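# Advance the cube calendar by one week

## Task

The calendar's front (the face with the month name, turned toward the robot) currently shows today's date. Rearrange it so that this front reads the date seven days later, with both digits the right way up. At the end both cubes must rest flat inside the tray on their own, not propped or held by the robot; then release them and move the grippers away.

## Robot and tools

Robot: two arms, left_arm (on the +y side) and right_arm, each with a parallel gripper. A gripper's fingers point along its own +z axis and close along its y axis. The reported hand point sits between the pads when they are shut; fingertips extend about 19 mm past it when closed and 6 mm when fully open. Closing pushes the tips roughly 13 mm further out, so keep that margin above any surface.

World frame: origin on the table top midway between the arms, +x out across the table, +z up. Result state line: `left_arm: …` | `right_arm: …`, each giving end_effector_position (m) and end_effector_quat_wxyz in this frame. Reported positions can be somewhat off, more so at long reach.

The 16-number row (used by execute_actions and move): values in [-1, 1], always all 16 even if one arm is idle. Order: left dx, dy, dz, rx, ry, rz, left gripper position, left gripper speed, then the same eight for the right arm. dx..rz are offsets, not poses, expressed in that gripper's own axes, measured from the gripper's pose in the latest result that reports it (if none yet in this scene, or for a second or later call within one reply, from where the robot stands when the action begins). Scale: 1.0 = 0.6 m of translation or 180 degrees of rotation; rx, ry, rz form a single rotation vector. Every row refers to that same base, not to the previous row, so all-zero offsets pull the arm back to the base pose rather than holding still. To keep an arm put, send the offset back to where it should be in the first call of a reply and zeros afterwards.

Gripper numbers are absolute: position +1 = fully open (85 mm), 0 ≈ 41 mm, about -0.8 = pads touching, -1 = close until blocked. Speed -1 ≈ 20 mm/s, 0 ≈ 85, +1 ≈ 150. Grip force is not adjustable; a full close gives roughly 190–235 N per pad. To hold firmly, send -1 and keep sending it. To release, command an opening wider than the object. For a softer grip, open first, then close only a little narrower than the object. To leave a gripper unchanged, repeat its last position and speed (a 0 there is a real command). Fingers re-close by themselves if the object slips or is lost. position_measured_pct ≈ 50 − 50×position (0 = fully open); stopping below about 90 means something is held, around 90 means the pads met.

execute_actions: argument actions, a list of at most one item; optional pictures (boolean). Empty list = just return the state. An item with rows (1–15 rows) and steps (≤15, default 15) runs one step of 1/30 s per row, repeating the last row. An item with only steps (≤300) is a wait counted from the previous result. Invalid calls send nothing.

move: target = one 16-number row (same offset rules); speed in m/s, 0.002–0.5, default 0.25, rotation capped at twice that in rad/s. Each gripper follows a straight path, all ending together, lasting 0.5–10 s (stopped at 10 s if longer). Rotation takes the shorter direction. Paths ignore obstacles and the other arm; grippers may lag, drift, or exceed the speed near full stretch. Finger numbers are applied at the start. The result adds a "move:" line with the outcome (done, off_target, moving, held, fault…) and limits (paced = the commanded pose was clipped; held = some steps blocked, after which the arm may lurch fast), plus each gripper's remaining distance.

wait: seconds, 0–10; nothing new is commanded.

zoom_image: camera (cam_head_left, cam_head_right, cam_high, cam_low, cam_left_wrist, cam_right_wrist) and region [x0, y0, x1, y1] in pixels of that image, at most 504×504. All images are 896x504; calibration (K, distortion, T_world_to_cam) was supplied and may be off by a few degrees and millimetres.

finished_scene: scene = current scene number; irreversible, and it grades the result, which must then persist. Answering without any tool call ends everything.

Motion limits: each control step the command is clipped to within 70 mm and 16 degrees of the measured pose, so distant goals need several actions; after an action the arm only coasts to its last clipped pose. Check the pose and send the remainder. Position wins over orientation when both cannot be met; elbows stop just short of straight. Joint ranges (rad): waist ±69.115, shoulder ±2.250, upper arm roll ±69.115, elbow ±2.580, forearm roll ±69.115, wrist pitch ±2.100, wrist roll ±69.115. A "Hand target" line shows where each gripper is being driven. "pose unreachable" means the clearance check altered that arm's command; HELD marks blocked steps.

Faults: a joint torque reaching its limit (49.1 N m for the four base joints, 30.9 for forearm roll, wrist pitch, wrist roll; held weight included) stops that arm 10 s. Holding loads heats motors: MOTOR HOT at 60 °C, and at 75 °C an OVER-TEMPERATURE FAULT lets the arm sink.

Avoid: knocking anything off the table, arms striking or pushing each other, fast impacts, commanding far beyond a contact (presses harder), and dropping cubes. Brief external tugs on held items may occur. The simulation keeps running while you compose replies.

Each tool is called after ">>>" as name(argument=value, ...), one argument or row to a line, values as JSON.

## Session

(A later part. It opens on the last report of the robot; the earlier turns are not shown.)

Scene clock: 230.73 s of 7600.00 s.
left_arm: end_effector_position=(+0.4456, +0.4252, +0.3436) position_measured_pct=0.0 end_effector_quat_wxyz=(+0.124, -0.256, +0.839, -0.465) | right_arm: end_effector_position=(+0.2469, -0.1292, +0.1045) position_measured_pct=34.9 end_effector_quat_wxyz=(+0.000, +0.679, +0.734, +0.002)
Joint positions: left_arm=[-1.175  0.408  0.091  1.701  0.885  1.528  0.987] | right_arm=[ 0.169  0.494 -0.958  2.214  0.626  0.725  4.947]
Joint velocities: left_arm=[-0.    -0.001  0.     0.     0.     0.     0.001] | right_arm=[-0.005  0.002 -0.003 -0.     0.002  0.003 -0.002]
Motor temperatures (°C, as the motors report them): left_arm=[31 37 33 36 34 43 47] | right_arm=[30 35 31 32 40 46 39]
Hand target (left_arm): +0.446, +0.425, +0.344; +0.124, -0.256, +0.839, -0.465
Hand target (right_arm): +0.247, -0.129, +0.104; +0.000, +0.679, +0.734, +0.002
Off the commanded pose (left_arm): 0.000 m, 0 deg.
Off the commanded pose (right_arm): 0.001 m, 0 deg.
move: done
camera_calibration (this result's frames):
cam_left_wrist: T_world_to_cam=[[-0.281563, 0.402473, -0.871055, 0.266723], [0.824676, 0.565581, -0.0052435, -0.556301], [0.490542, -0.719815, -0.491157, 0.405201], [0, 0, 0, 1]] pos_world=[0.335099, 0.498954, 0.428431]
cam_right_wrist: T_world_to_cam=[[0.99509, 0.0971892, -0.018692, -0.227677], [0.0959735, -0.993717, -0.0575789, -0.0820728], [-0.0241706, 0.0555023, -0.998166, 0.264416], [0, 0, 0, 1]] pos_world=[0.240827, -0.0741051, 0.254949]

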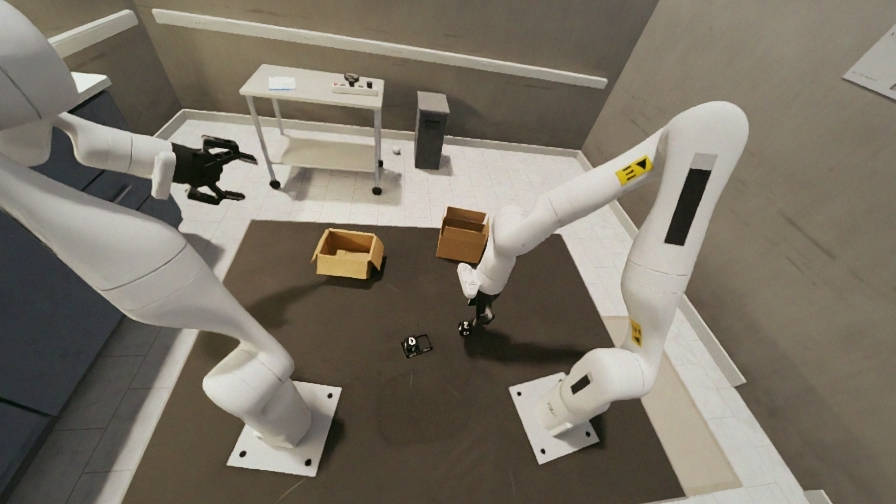

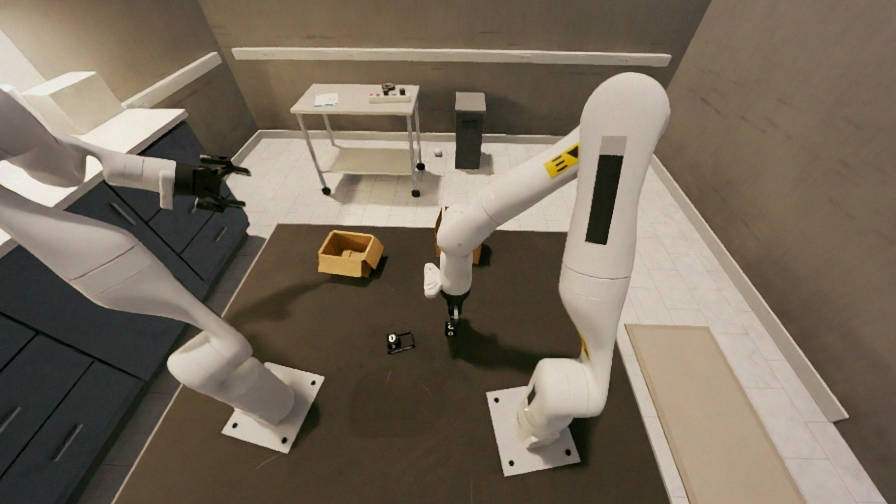

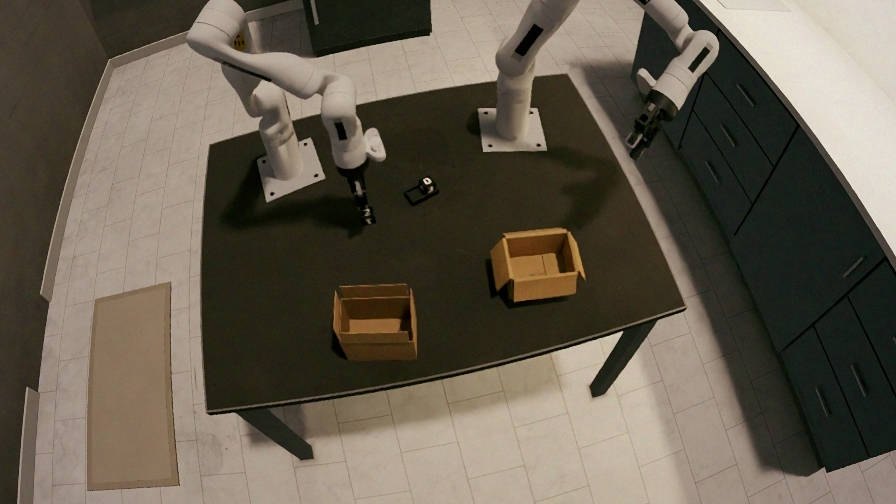

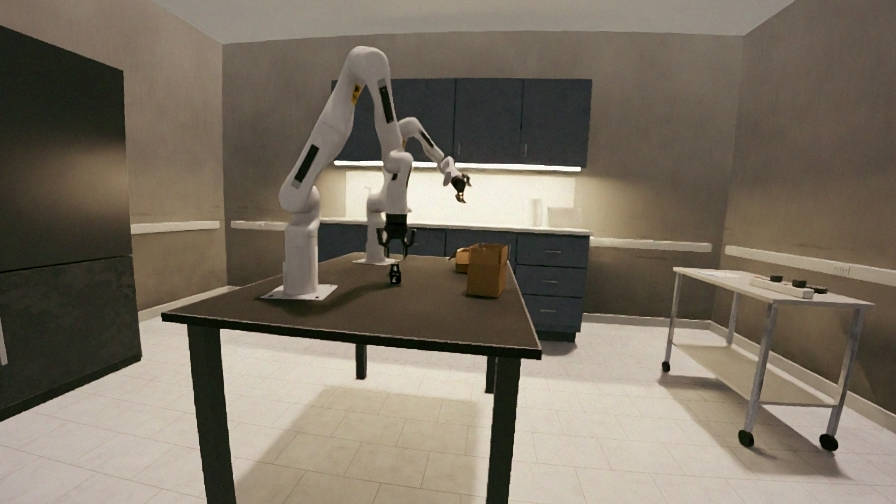

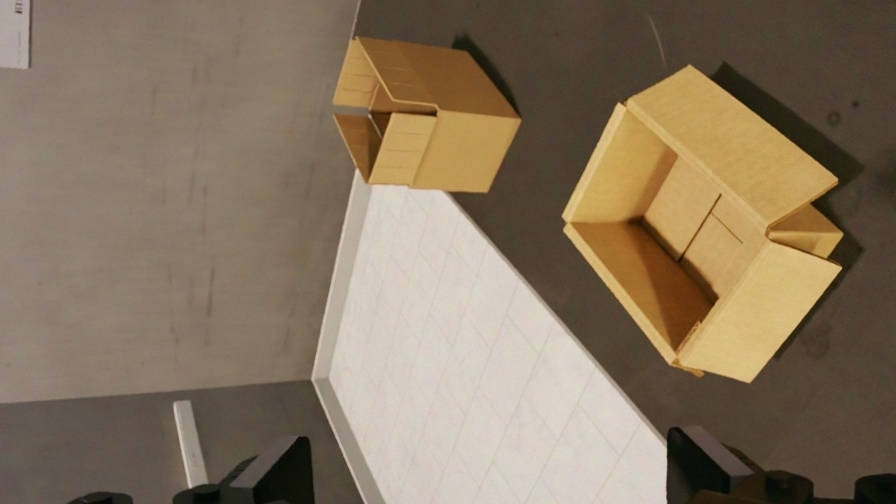

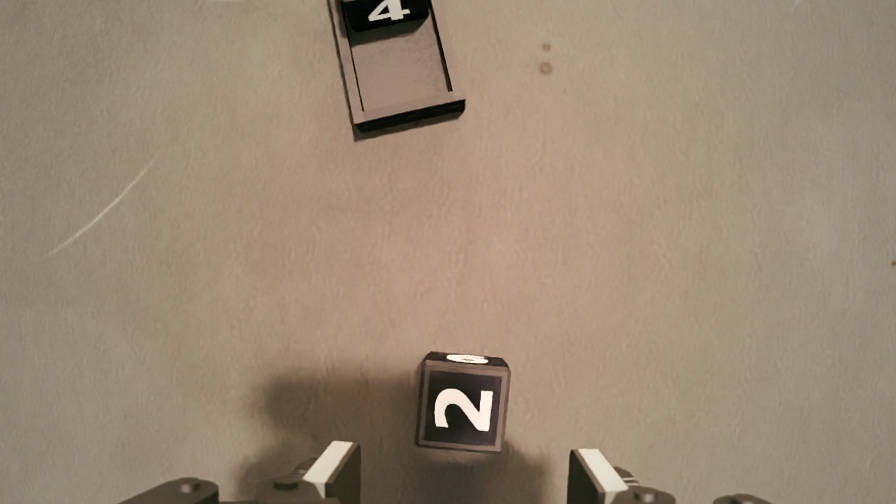

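>>> move(
  target=[0,0,0,0,0,0,1,0,0.018,0,0.03,0,0,0.012,0.3,0],
  speed=0.08,
)

>>> move(
  target=[0,0,0,0,0,0,1,0,0,0,0.098,0,0,0,0.3,0],
  speed=0.06,
)

Scene clock: 234.73 s of 7600.00 s.
left_arm: end_effector_position=(+0.4456, +0.4252, +0.3436) position_measured_pct=0.0 end_effector_quat_wxyz=(+0.124, -0.256, +0.839, -0.465) | right_arm: end_effector_position=(+0.2465, -0.1186, +0.0866) position_measured_pct=34.9 end_effector_quat_wxyz=(+0.000, +0.693, +0.721, +0.003)
Joint positions: left_arm=[-1.175  0.408  0.091  1.701  0.885  1.528  0.987] | right_arm=[ 0.083  0.537 -0.891  2.218  0.686  0.682  4.833]
Joint velocities: left_arm=[-0.    -0.    -0.     0.    -0.    -0.001  0.001] | right_arm=[-0.009  0.005 -0.005  0.     0.003 -0.    -0.003]
Motor temperatures (°C, as the motors report them): left_arm=[31 37 33 36 34 43 47] | right_arm=[30 35 31 32 40 46 39]
Hand target (left_arm): +0.446, +0.425, +0.344; +0.124, -0.256, +0.839, -0.465
Hand target (right_arm): +0.246, -0.118, +0.086; +0.000, +0.693, +0.721, +0.002
Off the commanded pose (left_arm): 0.000 m, 0 deg.
Off the commanded pose (right_arm): 0.000 m, 0 deg.
After step 90, 0.30 s passed at rest.
move: done
camera_calibration (this result's frames):
cam_left_wrist: T_world_to_cam=[[-0.281563, 0.402473, -0.871055, 0.266723], [0.824676, 0.565582, -0.00524308, -0.556302], [0.490543, -0.719814, -0.491157, 0.4052], [0, 0, 0, 1]] pos_world=[0.3351, 0.498954, 0.428431]
cam_right_wrist: T_world_to_cam=[[0.998126, 0.0584511, -0.0181341, -0.233993], [0.0573199, -0.996691, -0.0576409, -0.063358], [-0.0214432, 0.0564934, -0.998173, 0.245392], [0, 0, 0, 1]] pos_world=[0.242448, -0.0633342, 0.237048]

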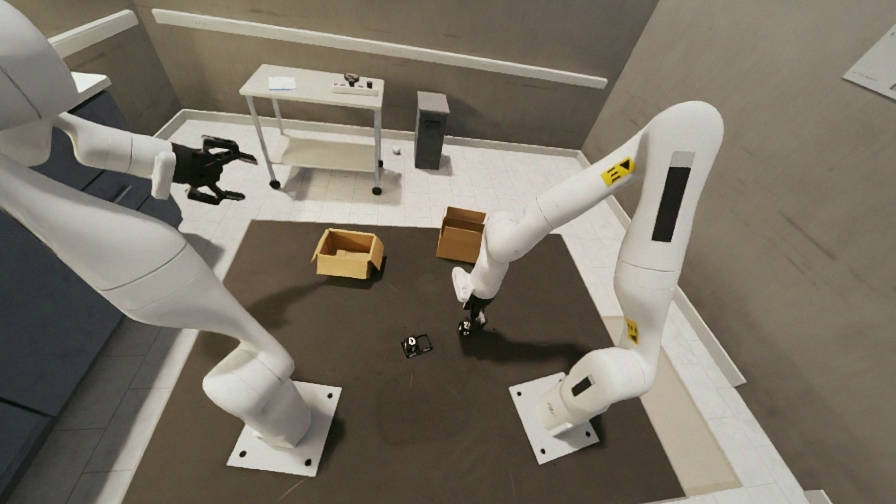

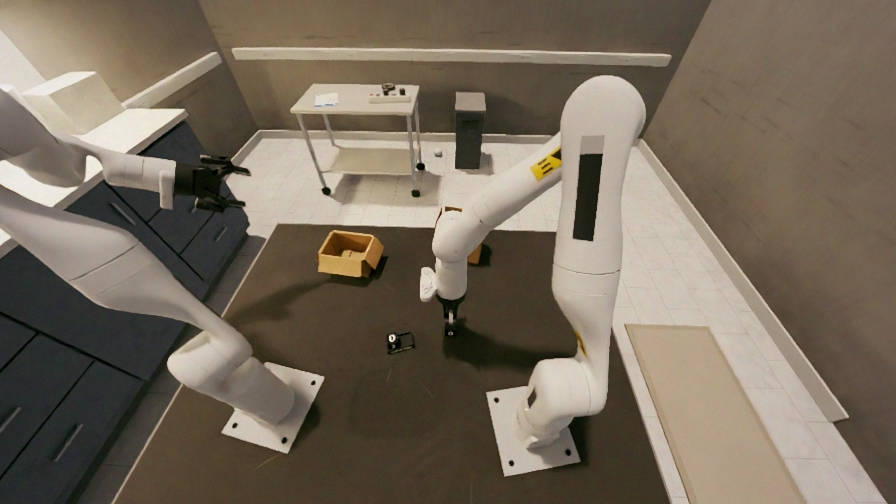

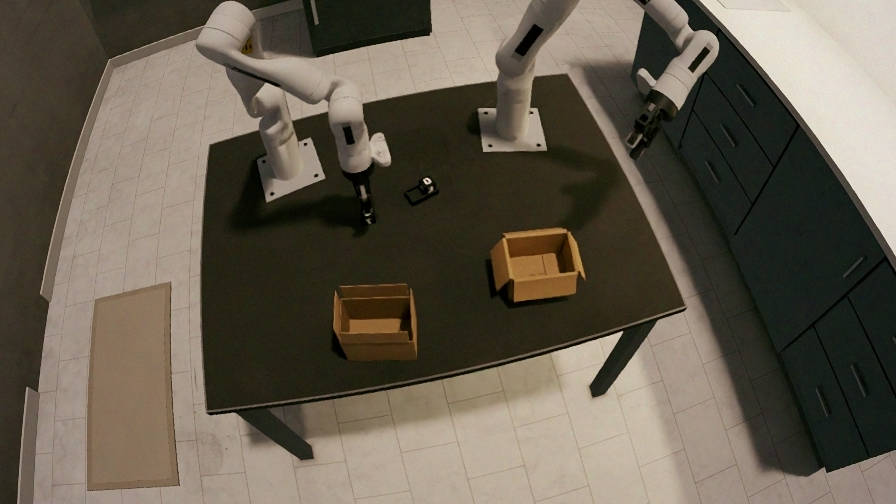

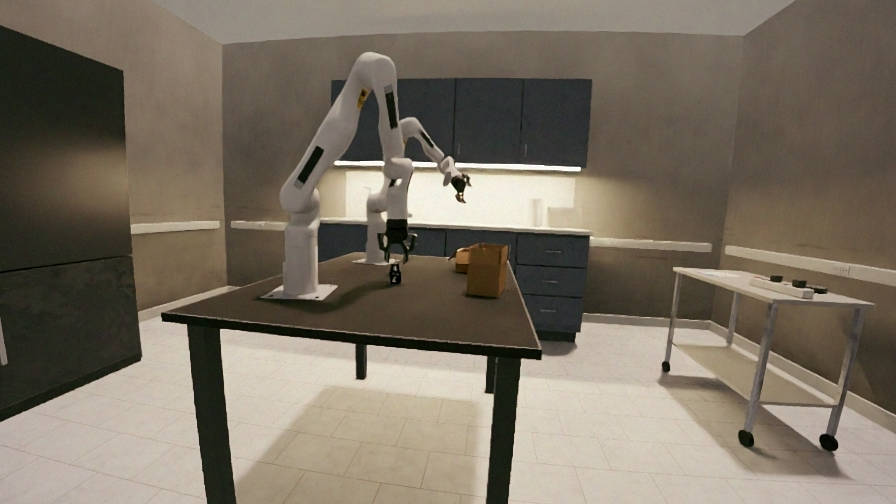

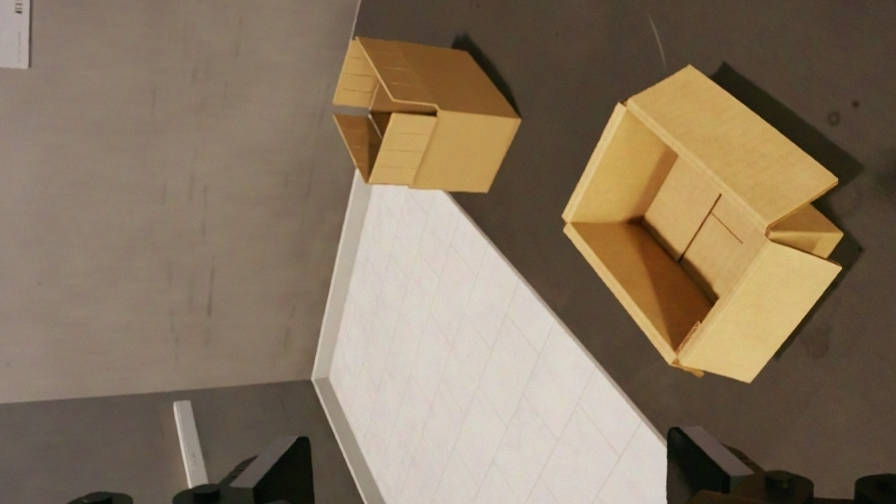

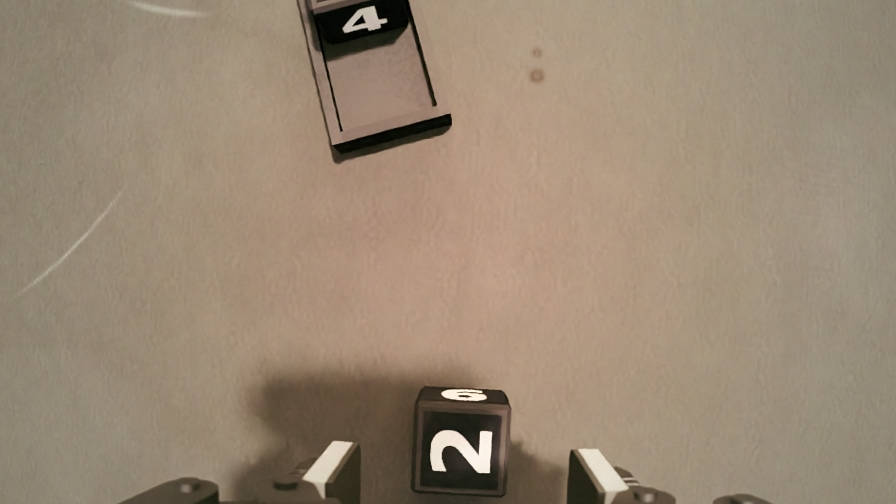

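Scene clock: 236.00 s of 7600.00 s.
left_arm: end_effector_position=(+0.4456, +0.4252, +0.3436) position_measured_pct=0.0 end_effector_quat_wxyz=(+0.124, -0.256, +0.839, -0.465) | right_arm: end_effector_position=(+0.2470, -0.1185, +0.0277) position_measured_pct=34.9 end_effector_quat_wxyz=(+0.001, +0.693, +0.721, +0.003)
Joint positions: left_arm=[-1.175  0.408  0.091  1.701  0.885  1.528  0.987] | right_arm=[-0.07   0.662 -0.699  2.27   0.931  0.518  4.615]
Joint velocities: left_arm=[-0.     0.    -0.    -0.001  0.     0.001  0.001] | right_arm=[-0.007  0.005 -0.004  0.     0.003 -0.    -0.003]
Motor temperatures (°C, as the motors report them): left_arm=[31 37 33 36 34 43 47] | right_arm=[30 35 31 32 40 46 39]
Hand target (left_arm): +0.446, +0.425, +0.344; +0.124, -0.256, +0.839, -0.465
Hand target (right_arm): +0.247, -0.118, +0.028; +0.001, +0.693, +0.721, +0.003
Off the commanded pose (left_arm): 0.000 m, 0 deg.
Off the commanded pose (right_arm): 0.000 m, 0 deg.
move: done
camera_calibration (this result's frames):
cam_left_wrist: T_world_to_cam=[[-0.281563, 0.402473, -0.871055, 0.266723], [0.824675, 0.565583, -0.0052427, -0.556303], [0.490544, -0.719814, -0.491157, 0.4052], [0, 0, 0, 1]] pos_world=[0.3351, 0.498955, 0.42843]
cam_right_wrist: T_world_to_cam=[[0.998175, 0.0579304, -0.0170403, -0.235696], [0.0568649, -0.996726, -0.0574844, -0.0666032], [-0.0203146, 0.0564105, -0.998201, 0.186348], [0, 0, 0, 1]] pos_world=[0.242839, -0.0632432, 0.178168]

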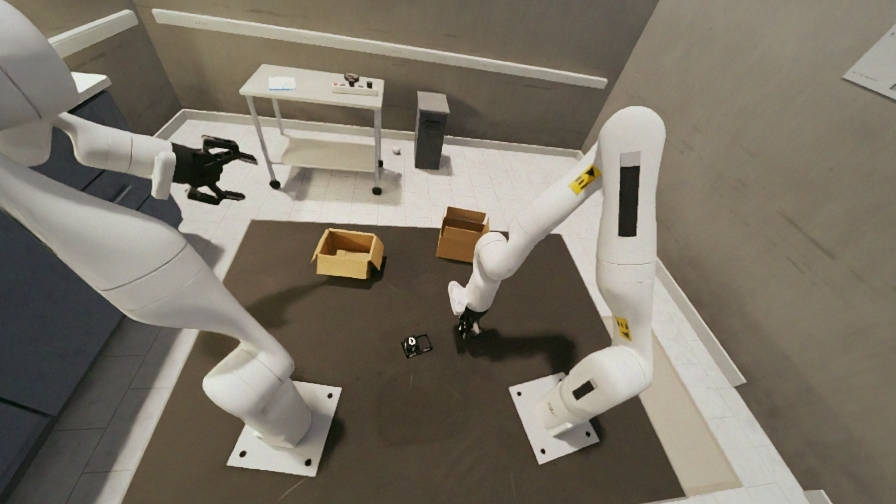

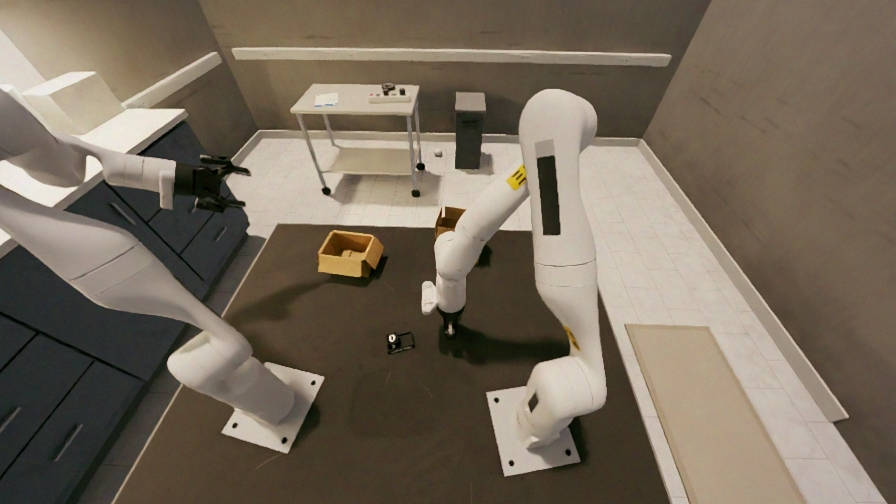

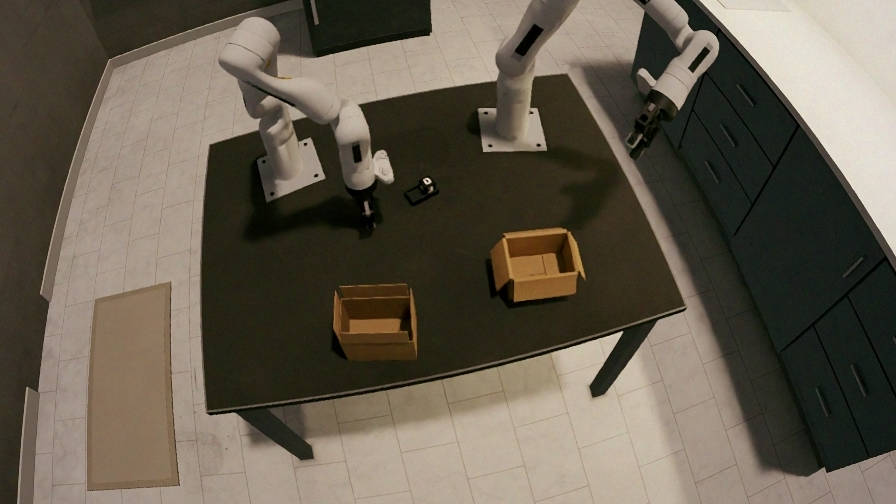

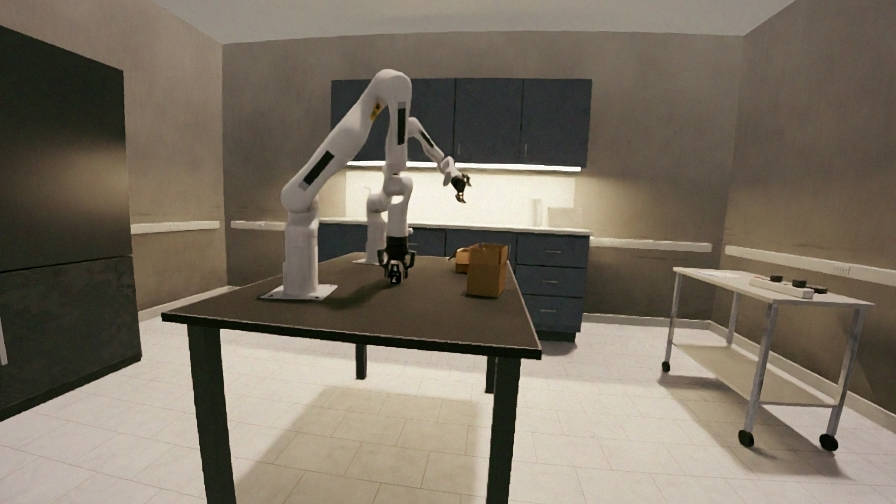

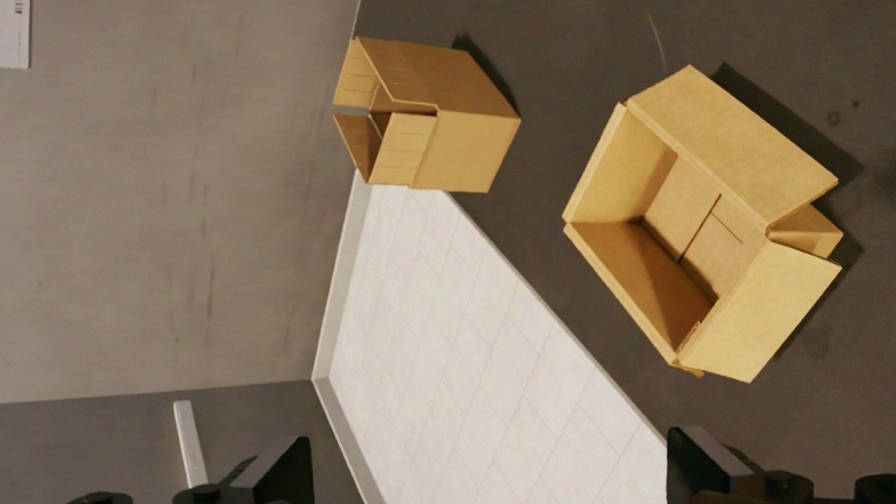

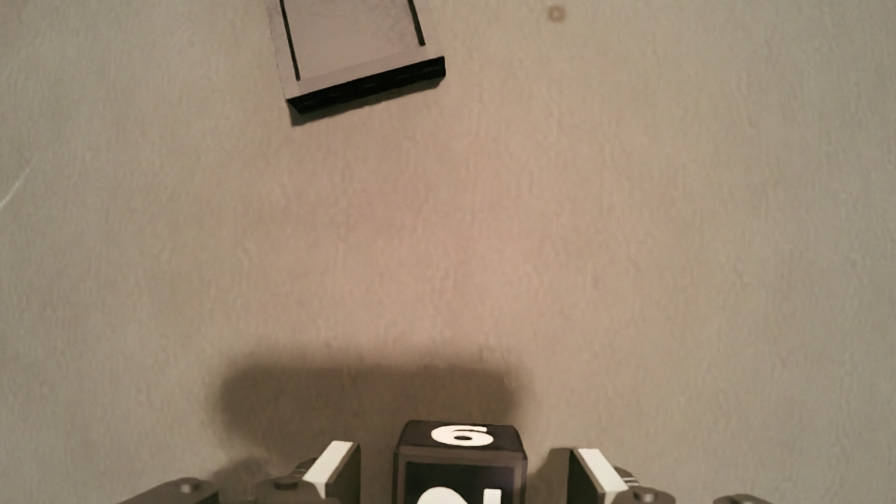

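>>> execute_actions(
  actions=[
    {"rows":[[0,0,0,0,0,0,1,0,0,0,0,0,0,0,-1,-0.3]],"steps":15},
  ],
  pictures=false,
)

>>> move(
  target=[0,0,0,0,0,0,1,0,0,0,-0.1,0,0,-0.09,-1,-0.3],
  speed=0.1,
)

Scene clock: 241.93 s of 7600.00 s.
left_arm: end_effector_position=(+0.4456, +0.4252, +0.3436) position_measured_pct=0.0 end_effector_quat_wxyz=(+0.124, -0.256, +0.839, -0.465) | right_arm: end_effector_position=(+0.2470, -0.1185, +0.0281) position_measured_pct=61.1 end_effector_quat_wxyz=(+0.001, +0.693, +0.721, +0.003)
Joint positions: left_arm=[-1.175  0.408  0.091  1.701  0.885  1.528  0.987] | right_arm=[-0.07   0.661 -0.7    2.27   0.93   0.519  4.615]
Joint velocities: left_arm=[-0.001 -0.     0.    -0.001 -0.     0.     0.001] | right_arm=[ 0.001 -0.01  -0.006  0.003 -0.002  0.004 -0.001]
Motor temperatures (°C, as the motors report them): left_arm=[31 37 33 36 34 43 47] | right_arm=[30 35 31 32 40 46 39]
Hand target (left_arm): +0.446, +0.425, +0.344; +0.124, -0.256, +0.839, -0.465
Hand target (right_arm): +0.247, -0.118, +0.028; +0.001, +0.693, +0.721, +0.003
Off the commanded pose (left_arm): 0.000 m, 0 deg.
Off the commanded pose (right_arm): 0.000 m, 0 deg.
Steps of this call (steps 1 to 90: nothing new was sent; then 2.43 s passed at rest; steps 91 to 105: all 15 steps of this action). Readings (end_effector_position | what the end effector reports):
91: left_arm (+0.4456, +0.4252, +0.3436) | right_arm (+0.2468, -0.1183, +0.0276) | left_arm position_measured_pct=0.0 | right_arm position_measured_pct=34.9
92: left_arm (+0.4456, +0.4252, +0.3436) | right_arm (+0.2470, -0.1185, +0.0277) | left_arm position_measured_pct=0.0 | right_arm position_measured_pct=35.3
94: left_arm (+0.4456, +0.4252, +0.3436) | right_arm (+0.2470, -0.1185, +0.0277) | left_arm position_measured_pct=0.0 | right_arm position_measured_pct=38.5
98: left_arm (+0.4456, +0.4252, +0.3436) | right_arm (+0.2470, -0.1185, +0.0277) | left_arm position_measured_pct=0.0 | right_arm position_measured_pct=47.2
105: the state above

Scene clock: 243.83 s of 7600.00 s.
left_arm: end_effector_position=(+0.4456, +0.4252, +0.3436) position_measured_pct=0.0 end_effector_quat_wxyz=(+0.124, -0.256, +0.839, -0.465) | right_arm: end_effector_position=(+0.2465, -0.1185, +0.0883) position_measured_pct=62.3 end_effector_quat_wxyz=(+0.001, +0.585, +0.811, +0.003)
Joint positions: left_arm=[-1.175  0.408  0.091  1.701  0.885  1.528  0.987] | right_arm=[ 0.129  0.56  -0.965  2.216  0.73   0.718  5.068]
Joint velocities: left_arm=[ 0.001  0.    -0.    -0.     0.001  0.001 -0.001] | right_arm=[ 0.008 -0.004  0.005 -0.001 -0.002 -0.001  0.002]
Motor temperatures (°C, as the motors report them): left_arm=[31 37 33 36 34 43 47] | right_arm=[30 35 31 32 40 46 39]
Hand target (left_arm): +0.446, +0.425, +0.344; +0.124, -0.256, +0.839, -0.465
Hand target (right_arm): +0.247, -0.119, +0.088; +0.001, +0.585, +0.811, +0.003
Off the commanded pose (left_arm): 0.000 m, 0 deg.
Off the commanded pose (right_arm): 0.000 m, 0 deg.
move: done
camera_calibration (this result's frames):
cam_left_wrist: T_world_to_cam=[[-0.281563, 0.402472, -0.871056, 0.266722], [0.824674, 0.565584, -0.00524181, -0.556305], [0.490546, -0.719813, -0.491156, 0.405198], [0, 0, 0, 1]] pos_world=[0.335102, 0.498956, 0.428429]
cam_right_wrist: T_world_to_cam=[[0.942135, 0.334842, -0.0161695, -0.187569], [0.333501, -0.941074, -0.056183, -0.124786], [-0.0340291, 0.0475394, -0.99829, 0.249206], [0, 0, 0, 1]] pos_world=[0.226812, -0.0664742, 0.238736]

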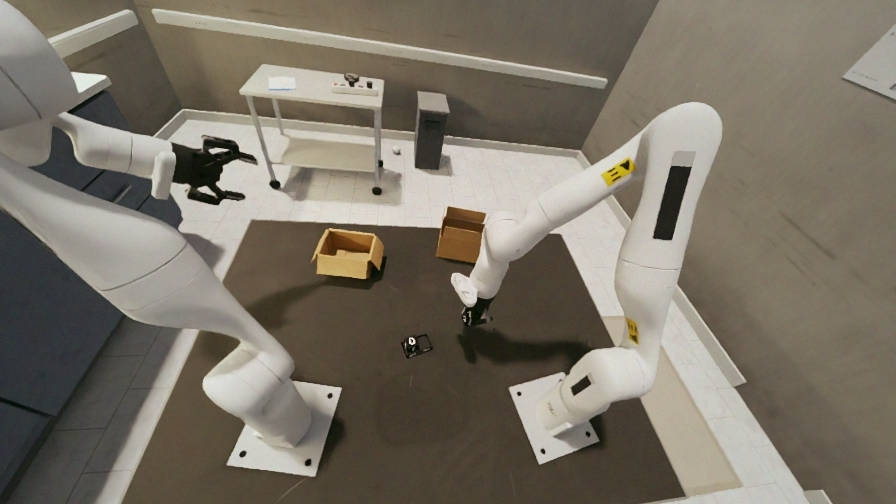

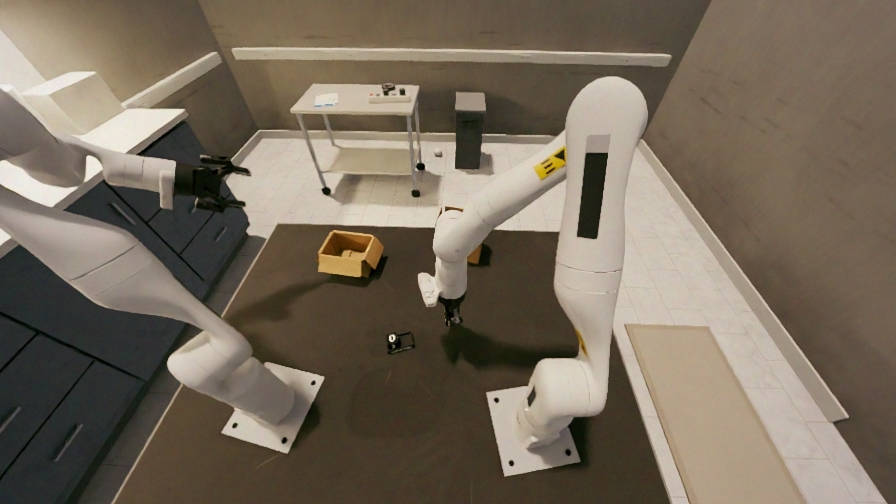

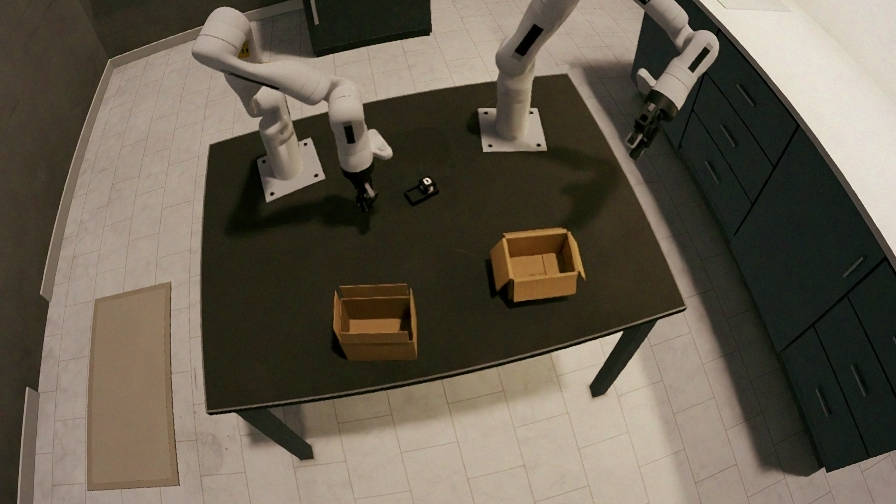

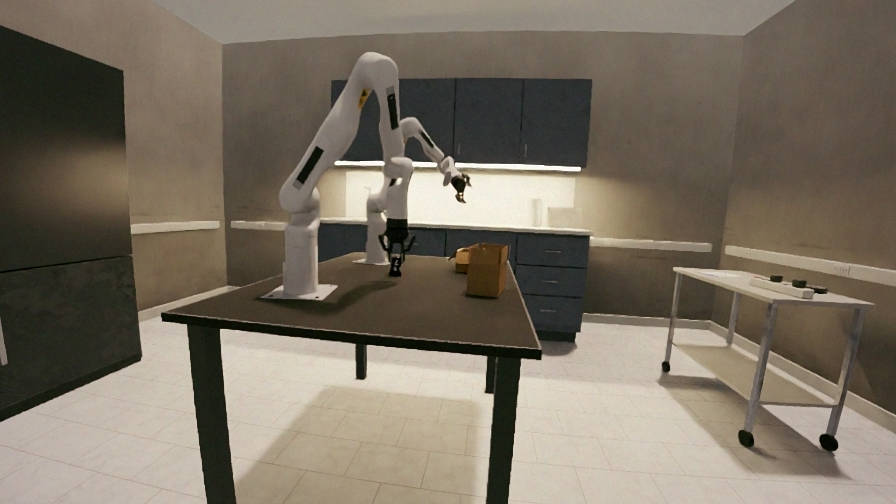

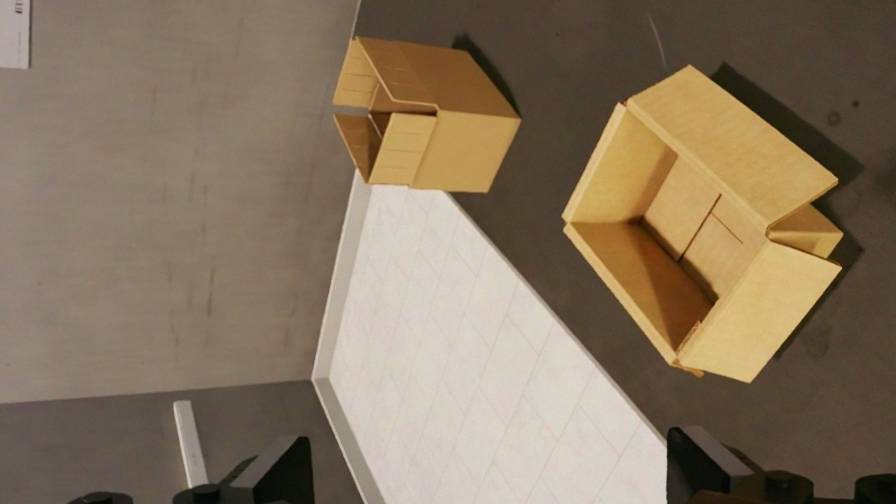

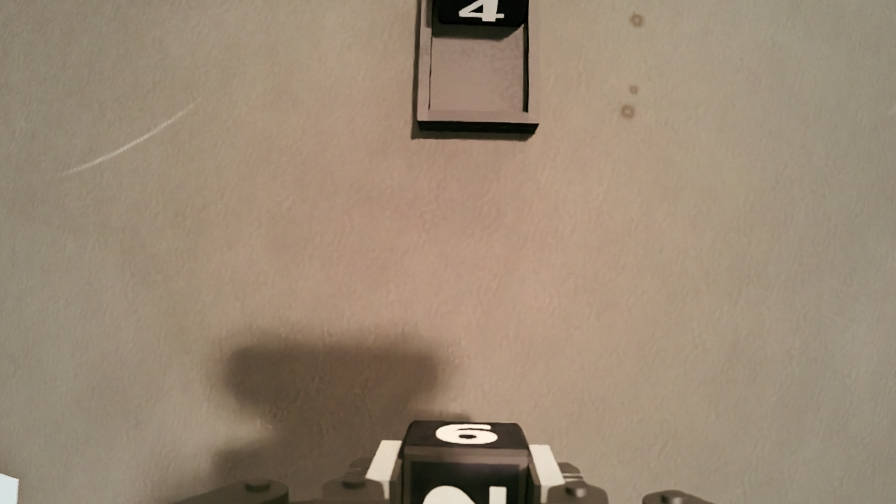

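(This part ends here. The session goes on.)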